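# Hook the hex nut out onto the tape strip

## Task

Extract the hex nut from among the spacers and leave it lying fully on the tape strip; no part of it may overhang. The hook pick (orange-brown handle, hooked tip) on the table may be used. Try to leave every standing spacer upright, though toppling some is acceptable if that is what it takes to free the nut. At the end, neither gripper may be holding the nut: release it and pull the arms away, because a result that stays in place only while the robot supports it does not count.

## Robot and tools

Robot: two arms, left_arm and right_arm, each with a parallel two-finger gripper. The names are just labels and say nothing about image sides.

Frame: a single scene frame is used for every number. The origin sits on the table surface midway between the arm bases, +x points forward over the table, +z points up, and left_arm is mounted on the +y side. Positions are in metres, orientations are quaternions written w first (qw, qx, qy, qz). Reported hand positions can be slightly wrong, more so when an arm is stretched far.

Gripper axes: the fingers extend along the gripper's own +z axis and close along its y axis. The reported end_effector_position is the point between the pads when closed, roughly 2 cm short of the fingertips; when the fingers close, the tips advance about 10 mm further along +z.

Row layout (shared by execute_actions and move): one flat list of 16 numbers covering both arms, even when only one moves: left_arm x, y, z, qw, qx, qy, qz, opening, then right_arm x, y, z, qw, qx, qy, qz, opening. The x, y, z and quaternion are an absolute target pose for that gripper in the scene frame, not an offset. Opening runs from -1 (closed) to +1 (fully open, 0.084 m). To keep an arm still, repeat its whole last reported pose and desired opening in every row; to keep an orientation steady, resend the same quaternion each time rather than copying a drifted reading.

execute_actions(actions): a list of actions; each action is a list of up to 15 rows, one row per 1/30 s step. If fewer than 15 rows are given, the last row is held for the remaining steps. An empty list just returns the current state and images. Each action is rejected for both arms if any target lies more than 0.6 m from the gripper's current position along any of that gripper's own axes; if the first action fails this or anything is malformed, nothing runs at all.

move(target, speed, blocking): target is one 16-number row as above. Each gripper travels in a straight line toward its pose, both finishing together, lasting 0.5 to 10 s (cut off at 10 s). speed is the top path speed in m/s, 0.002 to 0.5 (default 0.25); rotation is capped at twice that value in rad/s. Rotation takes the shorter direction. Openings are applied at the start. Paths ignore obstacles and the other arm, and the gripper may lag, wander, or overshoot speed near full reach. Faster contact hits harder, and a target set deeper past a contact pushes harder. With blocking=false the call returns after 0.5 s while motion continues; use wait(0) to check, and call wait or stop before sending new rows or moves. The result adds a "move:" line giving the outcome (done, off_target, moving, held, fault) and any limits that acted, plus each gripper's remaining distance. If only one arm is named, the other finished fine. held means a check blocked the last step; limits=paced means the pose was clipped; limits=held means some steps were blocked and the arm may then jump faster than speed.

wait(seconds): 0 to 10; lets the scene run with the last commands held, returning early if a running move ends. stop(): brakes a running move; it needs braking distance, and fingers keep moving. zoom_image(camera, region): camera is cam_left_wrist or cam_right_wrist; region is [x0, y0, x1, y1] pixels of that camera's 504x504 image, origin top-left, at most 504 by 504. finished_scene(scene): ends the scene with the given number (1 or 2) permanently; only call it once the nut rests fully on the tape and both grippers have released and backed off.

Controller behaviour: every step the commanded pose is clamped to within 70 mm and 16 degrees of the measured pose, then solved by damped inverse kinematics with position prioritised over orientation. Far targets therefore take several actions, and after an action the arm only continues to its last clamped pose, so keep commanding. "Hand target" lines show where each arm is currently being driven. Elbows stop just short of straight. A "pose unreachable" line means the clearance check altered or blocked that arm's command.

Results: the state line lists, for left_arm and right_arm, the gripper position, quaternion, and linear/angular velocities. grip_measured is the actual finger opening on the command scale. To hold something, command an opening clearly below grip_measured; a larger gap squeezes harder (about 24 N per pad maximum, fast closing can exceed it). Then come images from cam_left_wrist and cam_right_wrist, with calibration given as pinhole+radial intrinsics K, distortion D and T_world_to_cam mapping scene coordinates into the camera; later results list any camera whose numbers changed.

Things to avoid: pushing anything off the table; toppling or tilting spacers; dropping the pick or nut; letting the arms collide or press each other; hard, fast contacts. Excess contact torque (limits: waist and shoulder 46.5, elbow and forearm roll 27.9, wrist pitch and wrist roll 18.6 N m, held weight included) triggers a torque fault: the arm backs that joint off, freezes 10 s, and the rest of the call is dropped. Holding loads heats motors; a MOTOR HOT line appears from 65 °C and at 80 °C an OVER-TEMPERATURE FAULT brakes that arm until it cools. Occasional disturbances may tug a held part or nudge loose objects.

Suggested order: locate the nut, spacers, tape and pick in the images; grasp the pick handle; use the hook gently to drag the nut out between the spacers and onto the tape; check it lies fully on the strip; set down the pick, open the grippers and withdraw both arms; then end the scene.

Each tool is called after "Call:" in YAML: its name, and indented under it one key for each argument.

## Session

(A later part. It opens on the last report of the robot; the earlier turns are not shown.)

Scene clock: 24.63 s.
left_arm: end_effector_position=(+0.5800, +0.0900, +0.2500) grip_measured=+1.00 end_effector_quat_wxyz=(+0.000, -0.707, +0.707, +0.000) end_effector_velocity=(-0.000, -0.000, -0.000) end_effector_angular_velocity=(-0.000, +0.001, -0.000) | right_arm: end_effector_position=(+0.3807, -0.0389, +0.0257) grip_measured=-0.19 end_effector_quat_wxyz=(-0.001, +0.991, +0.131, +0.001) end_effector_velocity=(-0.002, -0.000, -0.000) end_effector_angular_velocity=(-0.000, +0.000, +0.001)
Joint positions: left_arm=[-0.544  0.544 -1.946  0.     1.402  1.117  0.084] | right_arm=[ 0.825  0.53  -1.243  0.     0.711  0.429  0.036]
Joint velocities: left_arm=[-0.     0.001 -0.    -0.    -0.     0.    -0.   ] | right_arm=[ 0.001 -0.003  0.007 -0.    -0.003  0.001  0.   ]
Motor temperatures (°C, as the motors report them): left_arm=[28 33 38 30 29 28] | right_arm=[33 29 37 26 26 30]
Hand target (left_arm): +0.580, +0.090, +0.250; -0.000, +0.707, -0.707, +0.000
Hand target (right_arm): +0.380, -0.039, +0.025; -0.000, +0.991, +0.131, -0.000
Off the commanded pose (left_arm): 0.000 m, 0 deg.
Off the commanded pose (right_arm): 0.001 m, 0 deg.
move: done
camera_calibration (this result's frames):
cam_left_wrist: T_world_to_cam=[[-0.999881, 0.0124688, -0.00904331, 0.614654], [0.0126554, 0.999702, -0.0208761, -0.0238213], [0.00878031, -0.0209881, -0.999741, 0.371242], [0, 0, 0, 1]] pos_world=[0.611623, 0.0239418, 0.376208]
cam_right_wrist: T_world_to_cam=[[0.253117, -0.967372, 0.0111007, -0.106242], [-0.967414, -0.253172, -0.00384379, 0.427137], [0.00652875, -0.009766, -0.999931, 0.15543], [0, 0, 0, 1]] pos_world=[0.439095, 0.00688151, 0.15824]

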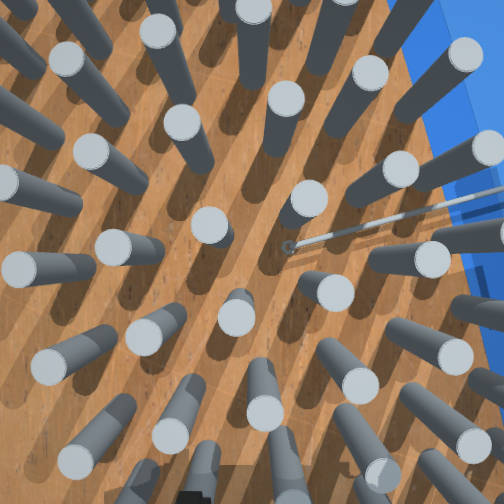

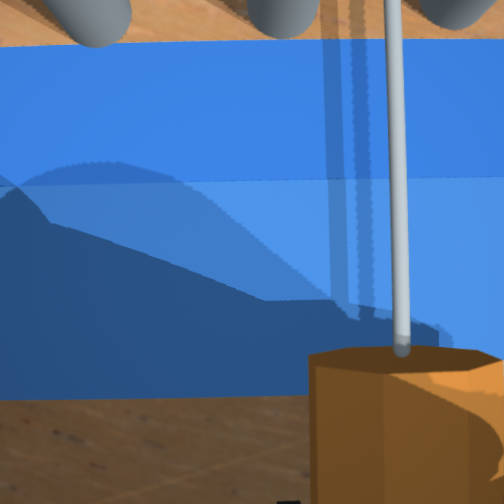

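Call:
move:
  target: [0.47,0.09,0.25,0,0.707,-0.707,0,1,0.248,-0.0748,0.0255,0,0.9914,0.1305,0,-0.8]
  speed: 0.05

Call:
move:
  target: [0.47,0.09,0.25,0,0.707,-0.707,0,1,0.2495,-0.0744,0.05,0,0.9914,0.1305,0,-0.8]
  speed: 0.03

Call:
move:
  target: [0.47,0.09,0.25,0,0.707,-0.707,0,1,0.16,-0.1,0.05,0,0.9914,0.1305,0,-0.8]
  speed: 0.12

Call:
move:
  target: [0.47,0.09,0.25,0,0.707,-0.707,0,1,0.16,-0.1,0.026,0,0.9914,0.1305,0,-0.8]
  speed: 0.04

Call:
move:
  target: [0.47,0.09,0.25,0,0.707,-0.707,0,1,0.16,-0.1,0.026,0,0.9914,0.1305,0,0.6]

Call:
move:
  target: [0.47,0.09,0.25,0,0.707,-0.707,0,1,0.16,-0.1,0.1,0,0.9914,0.1305,0,0.6]

Scene clock: 28.33 s.
left_arm: end_effector_position=(+0.4703, +0.0901, +0.2501) grip_measured=+1.00 end_effector_quat_wxyz=(-0.000, -0.707, +0.707, -0.000) end_effector_velocity=(-0.001, +0.000, -0.001) end_effector_angular_velocity=(+0.001, +0.000, +0.001) | right_arm: end_effector_position=(+0.2479, -0.0747, +0.0251) grip_measured=-0.19 end_effector_quat_wxyz=(-0.000, +0.991, +0.131, -0.001) end_effector_velocity=(-0.001, -0.000, +0.000) end_effector_angular_velocity=(+0.001, -0.002, -0.000)
Joint positions: left_arm=[-0.636  0.16  -1.401 -0.     1.24   1.026  0.084] | right_arm=[ 0.958  0.214 -0.741  0.001  0.528  0.561  0.036]
Joint velocities: left_arm=[-0.001 -0.004  0.007  0.001 -0.002 -0.002  0.   ] | right_arm=[ 0.002 -0.004  0.005 -0.001 -0.003  0.003 -0.   ]
Motor temperatures (°C, as the motors report them): left_arm=[28 33 38 30 29 28] | right_arm=[33 29 37 26 26 30]
Hand target (left_arm): +0.470, +0.090, +0.250; +0.000, +0.707, -0.707, +0.000
Hand target (right_arm): +0.248, -0.075, +0.025; -0.000, +0.991, +0.131, -0.000
Off the commanded pose (left_arm): 0.000 m, 0 deg.
Off the commanded pose (right_arm): 0.000 m, 0 deg.
move: done
camera_calibration (this result's frames):
cam_left_wrist: T_world_to_cam=[[-0.999875, 0.0129266, -0.0091497, 0.504904], [0.0131167, 0.999693, -0.0210291, -0.022699], [0.00887505, -0.0211465, -0.999737, 0.372309], [0, 0, 0, 1]] pos_world=[0.501834, 0.0240384, 0.376353]
cam_right_wrist: T_world_to_cam=[[0.253377, -0.967294, 0.0119238, -0.107342], [-0.967359, -0.253407, -0.00112162, 0.289471], [0.00410651, -0.0112504, -0.999928, 0.155882], [0, 0, 0, 1]] pos_world=[0.30658, -0.0287236, 0.157476]

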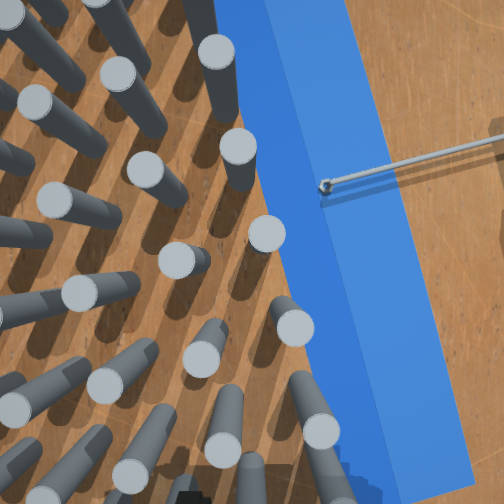

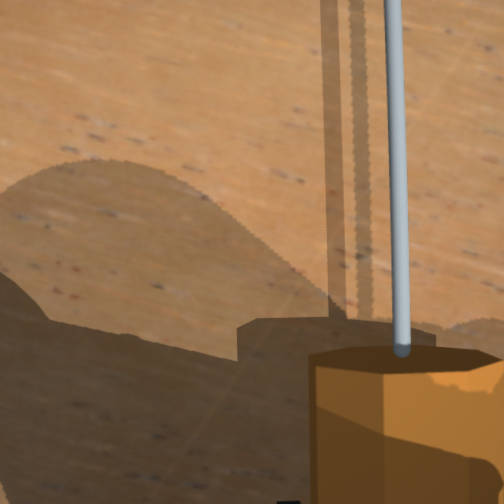

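Scene clock: 29.47 s.
left_arm: end_effector_position=(+0.4700, +0.0900, +0.2500) grip_measured=+1.00 end_effector_quat_wxyz=(-0.000, -0.707, +0.707, -0.000) end_effector_velocity=(-0.000, -0.000, +0.000) end_effector_angular_velocity=(-0.001, -0.000, -0.000) | right_arm: end_effector_position=(+0.2494, -0.0745, +0.0498) grip_measured=-0.19 end_effector_quat_wxyz=(+0.000, +0.991, +0.130, -0.000) end_effector_velocity=(-0.000, -0.001, +0.001) end_effector_angular_velocity=(-0.003, +0.002, -0.000)
Joint positions: left_arm=[-0.636  0.16  -1.4    0.     1.24   1.025  0.084] | right_arm=[ 0.956  0.151 -0.751 -0.     0.6    0.561  0.036]
Joint velocities: left_arm=[-0.     0.     0.    -0.001 -0.001  0.    -0.   ] | right_arm=[-0.    -0.002 -0.    -0.     0.006 -0.    -0.   ]
Motor temperatures (°C, as the motors report them): left_arm=[28 33 38 30 29 28] | right_arm=[33 29 37 26 26 30]
Hand target (left_arm): +0.470, +0.090, +0.250; +0.000, +0.707, -0.707, +0.000
Hand target (right_arm): +0.250, -0.074, +0.050; +0.000, +0.991, +0.130, +0.000
Off the commanded pose (left_arm): 0.000 m, 0 deg.
Off the commanded pose (right_arm): 0.000 m, 0 deg.
move: done
camera_calibration (this result's frames):
cam_left_wrist: T_world_to_cam=[[-0.999881, 0.0124718, -0.00904537, 0.504669], [0.0126584, 0.999702, -0.0208784, -0.0224309], [0.00878228, -0.0209904, -0.999741, 0.372209], [0, 0, 0, 1]] pos_world=[0.501624, 0.023943, 0.376209]
cam_right_wrist: T_world_to_cam=[[0.252973, -0.967395, 0.0123512, -0.107804], [-0.96746, -0.253015, -0.00196398, 0.29113], [0.00502497, -0.0114524, -0.999922, 0.180302], [0, 0, 0, 1]] pos_world=[0.308022, -0.028564, 0.182191]

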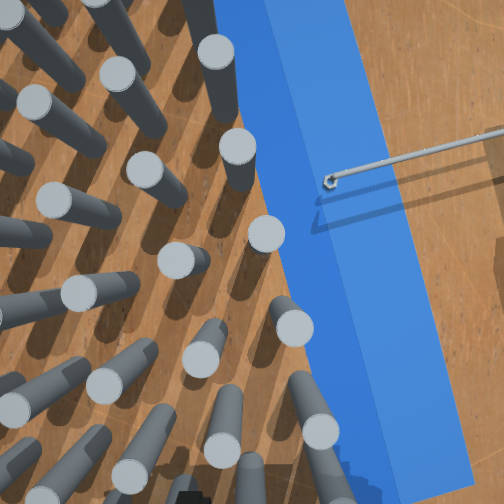

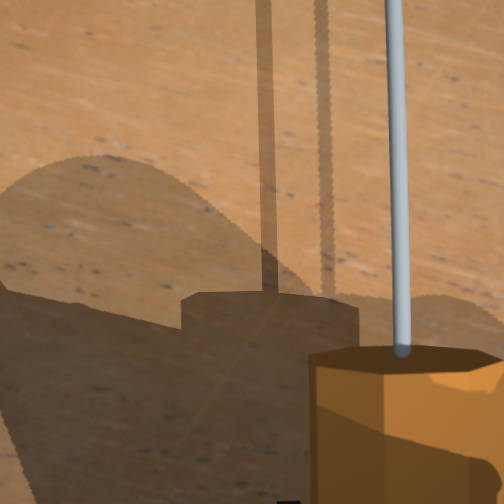

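Scene clock: 30.67 s.
left_arm: end_effector_position=(+0.4700, +0.0900, +0.2500) grip_measured=+1.00 end_effector_quat_wxyz=(+0.000, -0.707, +0.707, +0.000) end_effector_velocity=(+0.000, +0.000, -0.000) end_effector_angular_velocity=(-0.000, +0.000, +0.001) | right_arm: end_effector_position=(+0.1602, -0.0997, +0.0500) grip_measured=-0.19 end_effector_quat_wxyz=(-0.000, +0.991, +0.130, -0.000) end_effector_velocity=(-0.002, -0.001, -0.000) end_effector_angular_velocity=(-0.001, -0.000, -0.001)
Joint positions: left_arm=[-0.636  0.16  -1.4    0.     1.24   1.025  0.084] | right_arm=[ 1.093 -0.07  -0.474  0.001  0.543  0.696  0.036]
Joint velocities: left_arm=[ 0.  0. -0. -0. -0.  0. -0.] | right_arm=[ 0.004 -0.006  0.007 -0.001 -0.     0.006  0.   ]
Motor temperatures (°C, as the motors report them): left_arm=[28 33 38 30 29 28] | right_arm=[33 29 37 26 26 30]
Hand target (left_arm): +0.470, +0.090, +0.250; +0.000, +0.707, -0.707, +0.000
Hand target (right_arm): +0.160, -0.100, +0.050; -0.000, +0.991, +0.131, -0.000
Off the commanded pose (left_arm): 0.000 m, 0 deg.
Off the commanded pose (right_arm): 0.000 m, 0 deg.
move: done
camera_calibration (this result's frames):
cam_left_wrist: T_world_to_cam=[[-0.999881, 0.0124686, -0.00904334, 0.504667], [0.0126552, 0.999702, -0.0208761, -0.0224292], [0.00878035, -0.020988, -0.999741, 0.372208], [0, 0, 0, 1]] pos_world=[0.501623, 0.0239419, 0.376208]
cam_right_wrist: T_world_to_cam=[[0.253002, -0.967398, 0.0114748, -0.109527], [-0.967453, -0.253042, -0.00214944, 0.198481], [0.00498297, -0.0105575, -0.999932, 0.18078], [0, 0, 0, 1]] pos_world=[0.218831, -0.053823, 0.182451]

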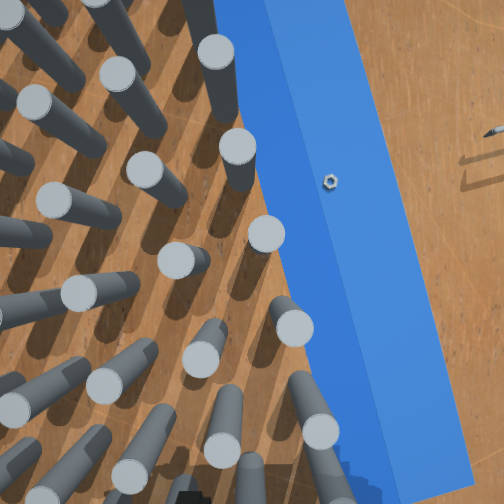

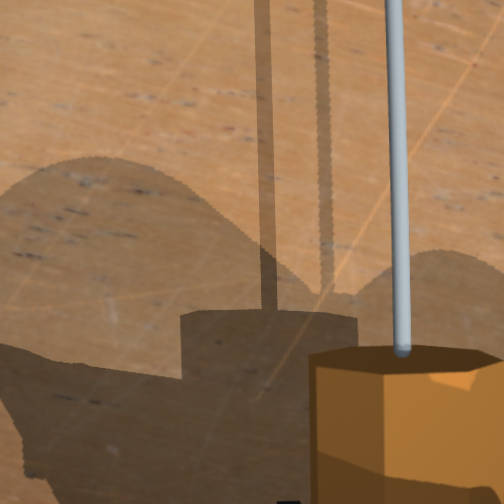

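Scene clock: 31.60 s.
left_arm: end_effector_position=(+0.4700, +0.0900, +0.2500) grip_measured=+1.00 end_effector_quat_wxyz=(-0.000, -0.707, +0.707, -0.000) end_effector_velocity=(-0.000, -0.000, +0.000) end_effector_angular_velocity=(-0.000, -0.001, -0.001) | right_arm: end_effector_position=(+0.1601, -0.0998, +0.0262) grip_measured=-0.19 end_effector_quat_wxyz=(-0.000, +0.991, +0.131, +0.000) end_effector_velocity=(-0.000, -0.000, -0.002) end_effector_angular_velocity=(+0.000, -0.001, +0.001)
Joint positions: left_arm=[-0.636  0.16  -1.4    0.     1.24   1.025  0.084] | right_arm=[ 1.093  0.01  -0.466  0.     0.456  0.697  0.036]
Joint velocities: left_arm=[-0.001 -0.001 -0.     0.     0.    -0.    -0.   ] | right_arm=[ 0.     0.005  0.001 -0.001 -0.006  0.     0.   ]
Motor temperatures (°C, as the motors report them): left_arm=[28 33 38 30 29 28] | right_arm=[33 29 37 26 26 30]
Hand target (left_arm): +0.470, +0.090, +0.250; -0.000, +0.707, -0.707, +0.000
Hand target (right_arm): +0.160, -0.100, +0.026; -0.000, +0.991, +0.131, -0.000
Off the commanded pose (left_arm): 0.000 m, 0 deg.
Off the commanded pose (right_arm): 0.000 m, 0 deg.
move: done
camera_calibration (this result's frames):
cam_left_wrist: T_world_to_cam=[[-0.999881, 0.0124687, -0.00904332, 0.504667], [0.0126553, 0.999702, -0.0208762, -0.0224291], [0.00878032, -0.0209882, -0.999741, 0.372208], [0, 0, 0, 1]] pos_world=[0.501623, 0.0239419, 0.376208]
cam_right_wrist: T_world_to_cam=[[0.253174, -0.96735, 0.011683, -0.109374], [-0.967407, -0.253216, -0.00225507, 0.198194], [0.00513977, -0.0107313, -0.999929, 0.156898], [0, 0, 0, 1]] pos_world=[0.218618, -0.0539337, 0.158612]

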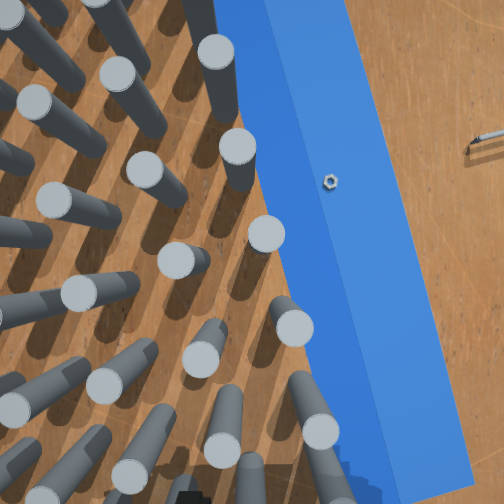

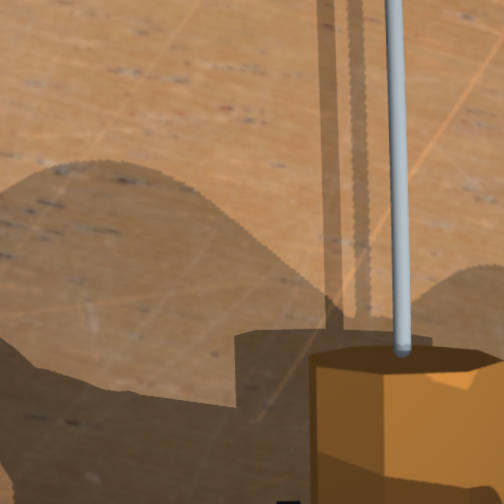

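Scene clock: 32.30 s.
left_arm: end_effector_position=(+0.4700, +0.0900, +0.2500) grip_measured=+1.00 end_effector_quat_wxyz=(-0.000, -0.707, +0.707, -0.000) end_effector_velocity=(-0.001, -0.001, -0.000) end_effector_angular_velocity=(+0.000, +0.001, -0.001) | right_arm: end_effector_position=(+0.1600, -0.1000, +0.0260) grip_measured=+0.59 end_effector_quat_wxyz=(-0.000, +0.991, +0.131, +0.000) end_effector_velocity=(+0.000, +0.000, +0.000) end_effector_angular_velocity=(-0.000, +0.000, -0.000)
Joint positions: left_arm=[-0.636  0.16  -1.4    0.     1.24   1.025  0.084] | right_arm=[ 1.093  0.01  -0.466  0.     0.456  0.697  0.069]
Joint velocities: left_arm=[-0.002  0.    -0.    -0.001  0.001 -0.     0.   ] | right_arm=[-0.     0.    -0.001 -0.     0.001  0.    -0.   ]
Motor temperatures (°C, as the motors report them): left_arm=[28 33 38 30 29 28] | right_arm=[33 29 37 26 26 30]
Hand target (left_arm): +0.470, +0.090, +0.250; -0.000, +0.707, -0.707, +0.000
Hand target (right_arm): +0.160, -0.100, +0.026; -0.000, +0.991, +0.131, -0.000
Off the commanded pose (left_arm): 0.000 m, 0 deg.
Off the commanded pose (right_arm): 0.000 m, 0 deg.
move: done
camera_calibration (this result's frames):
cam_left_wrist: T_world_to_cam=[[-0.999881, 0.0124687, -0.00904334, 0.504667], [0.0126553, 0.999702, -0.0208762, -0.0224291], [0.00878034, -0.0209882, -0.999741, 0.372208], [0, 0, 0, 1]] pos_world=[0.501623, 0.0239419, 0.376208]
cam_right_wrist: T_world_to_cam=[[0.25307, -0.967373, 0.0120453, -0.109518], [-0.967435, -0.253112, -0.00212993, 0.198116], [0.00510924, -0.011114, -0.999925, 0.156683], [0, 0, 0, 1]] pos_world=[0.218579, -0.0540578, 0.158413]

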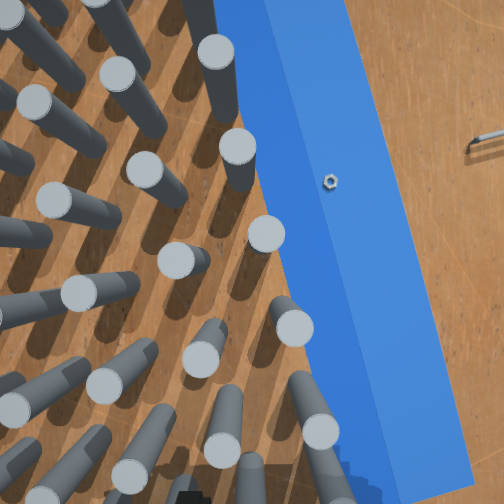

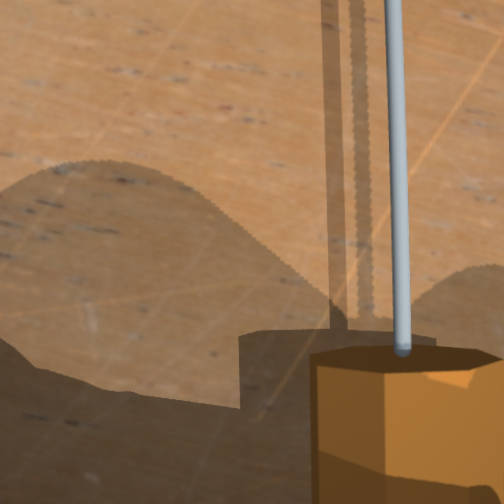

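Scene clock: 33.20 s.
left_arm: end_effector_position=(+0.4700, +0.0900, +0.2500) grip_measured=+1.00 end_effector_quat_wxyz=(-0.000, -0.707, +0.707, +0.000) end_effector_velocity=(+0.000, +0.000, -0.000) end_effector_angular_velocity=(-0.000, -0.000, +0.001) | right_arm: end_effector_position=(+0.1599, -0.1005, +0.0996) grip_measured=+0.59 end_effector_quat_wxyz=(+0.001, +0.991, +0.130, -0.000) end_effector_velocity=(+0.000, +0.001, +0.004) end_effector_angular_velocity=(+0.003, -0.002, +0.001)
Joint positions: left_arm=[-0.636  0.16  -1.4    0.     1.24   1.025  0.084] | right_arm=[ 1.093 -0.215 -0.509 -0.001  0.725  0.698  0.069]
Joint velocities: left_arm=[ 0.001  0.     0.     0.    -0.001 -0.    -0.   ] | right_arm=[ 0.    -0.008 -0.003 -0.     0.008  0.    -0.   ]
Motor temperatures (°C, as the motors report them): left_arm=[28 33 39 30 29 28] | right_arm=[33 29 37 26 26 30]
Hand target (left_arm): +0.470, +0.090, +0.250; -0.000, +0.707, -0.707, -0.000
Hand target (right_arm): +0.160, -0.100, +0.100; +0.000, +0.991, +0.130, +0.000
Off the commanded pose (left_arm): 0.000 m, 0 deg.
Off the commanded pose (right_arm): 0.001 m, 0 deg.
move: done
camera_calibration (this result's frames):
cam_left_wrist: T_world_to_cam=[[-0.999881, 0.0124685, -0.00904327, 0.504667], [0.0126551, 0.999702, -0.0208762, -0.022429], [0.00878028, -0.0209881, -0.999741, 0.372208], [0, 0, 0, 1]] pos_world=[0.501623, 0.0239419, 0.376208]
cam_right_wrist: T_world_to_cam=[[0.252687, -0.967458, 0.0131903, -0.110899], [-0.967535, -0.25273, -0.00166928, 0.198043], [0.00494854, -0.0123403, -0.999912, 0.230147], [0, 0, 0, 1]] pos_world=[0.218498, -0.0543984, 0.23192]

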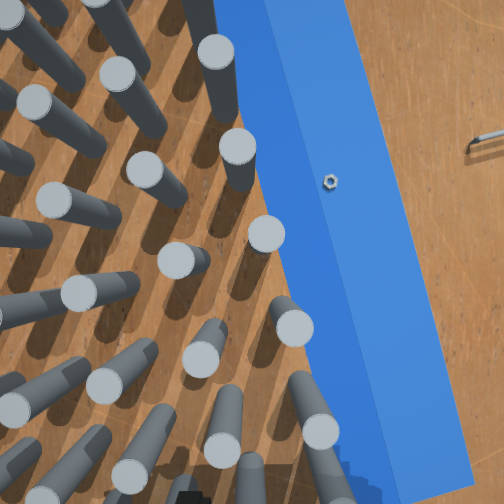

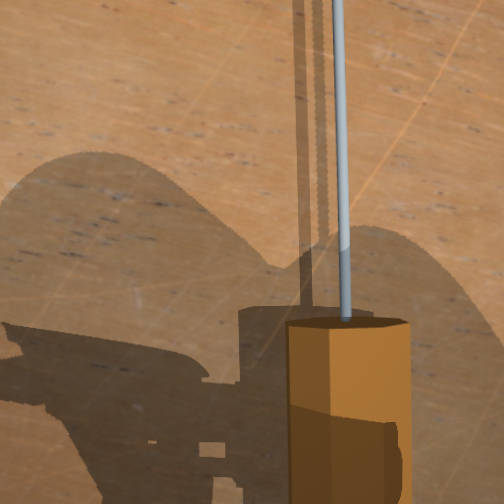

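Call:
finished_scene:
  scene: 2

The scene is finished: the task was done.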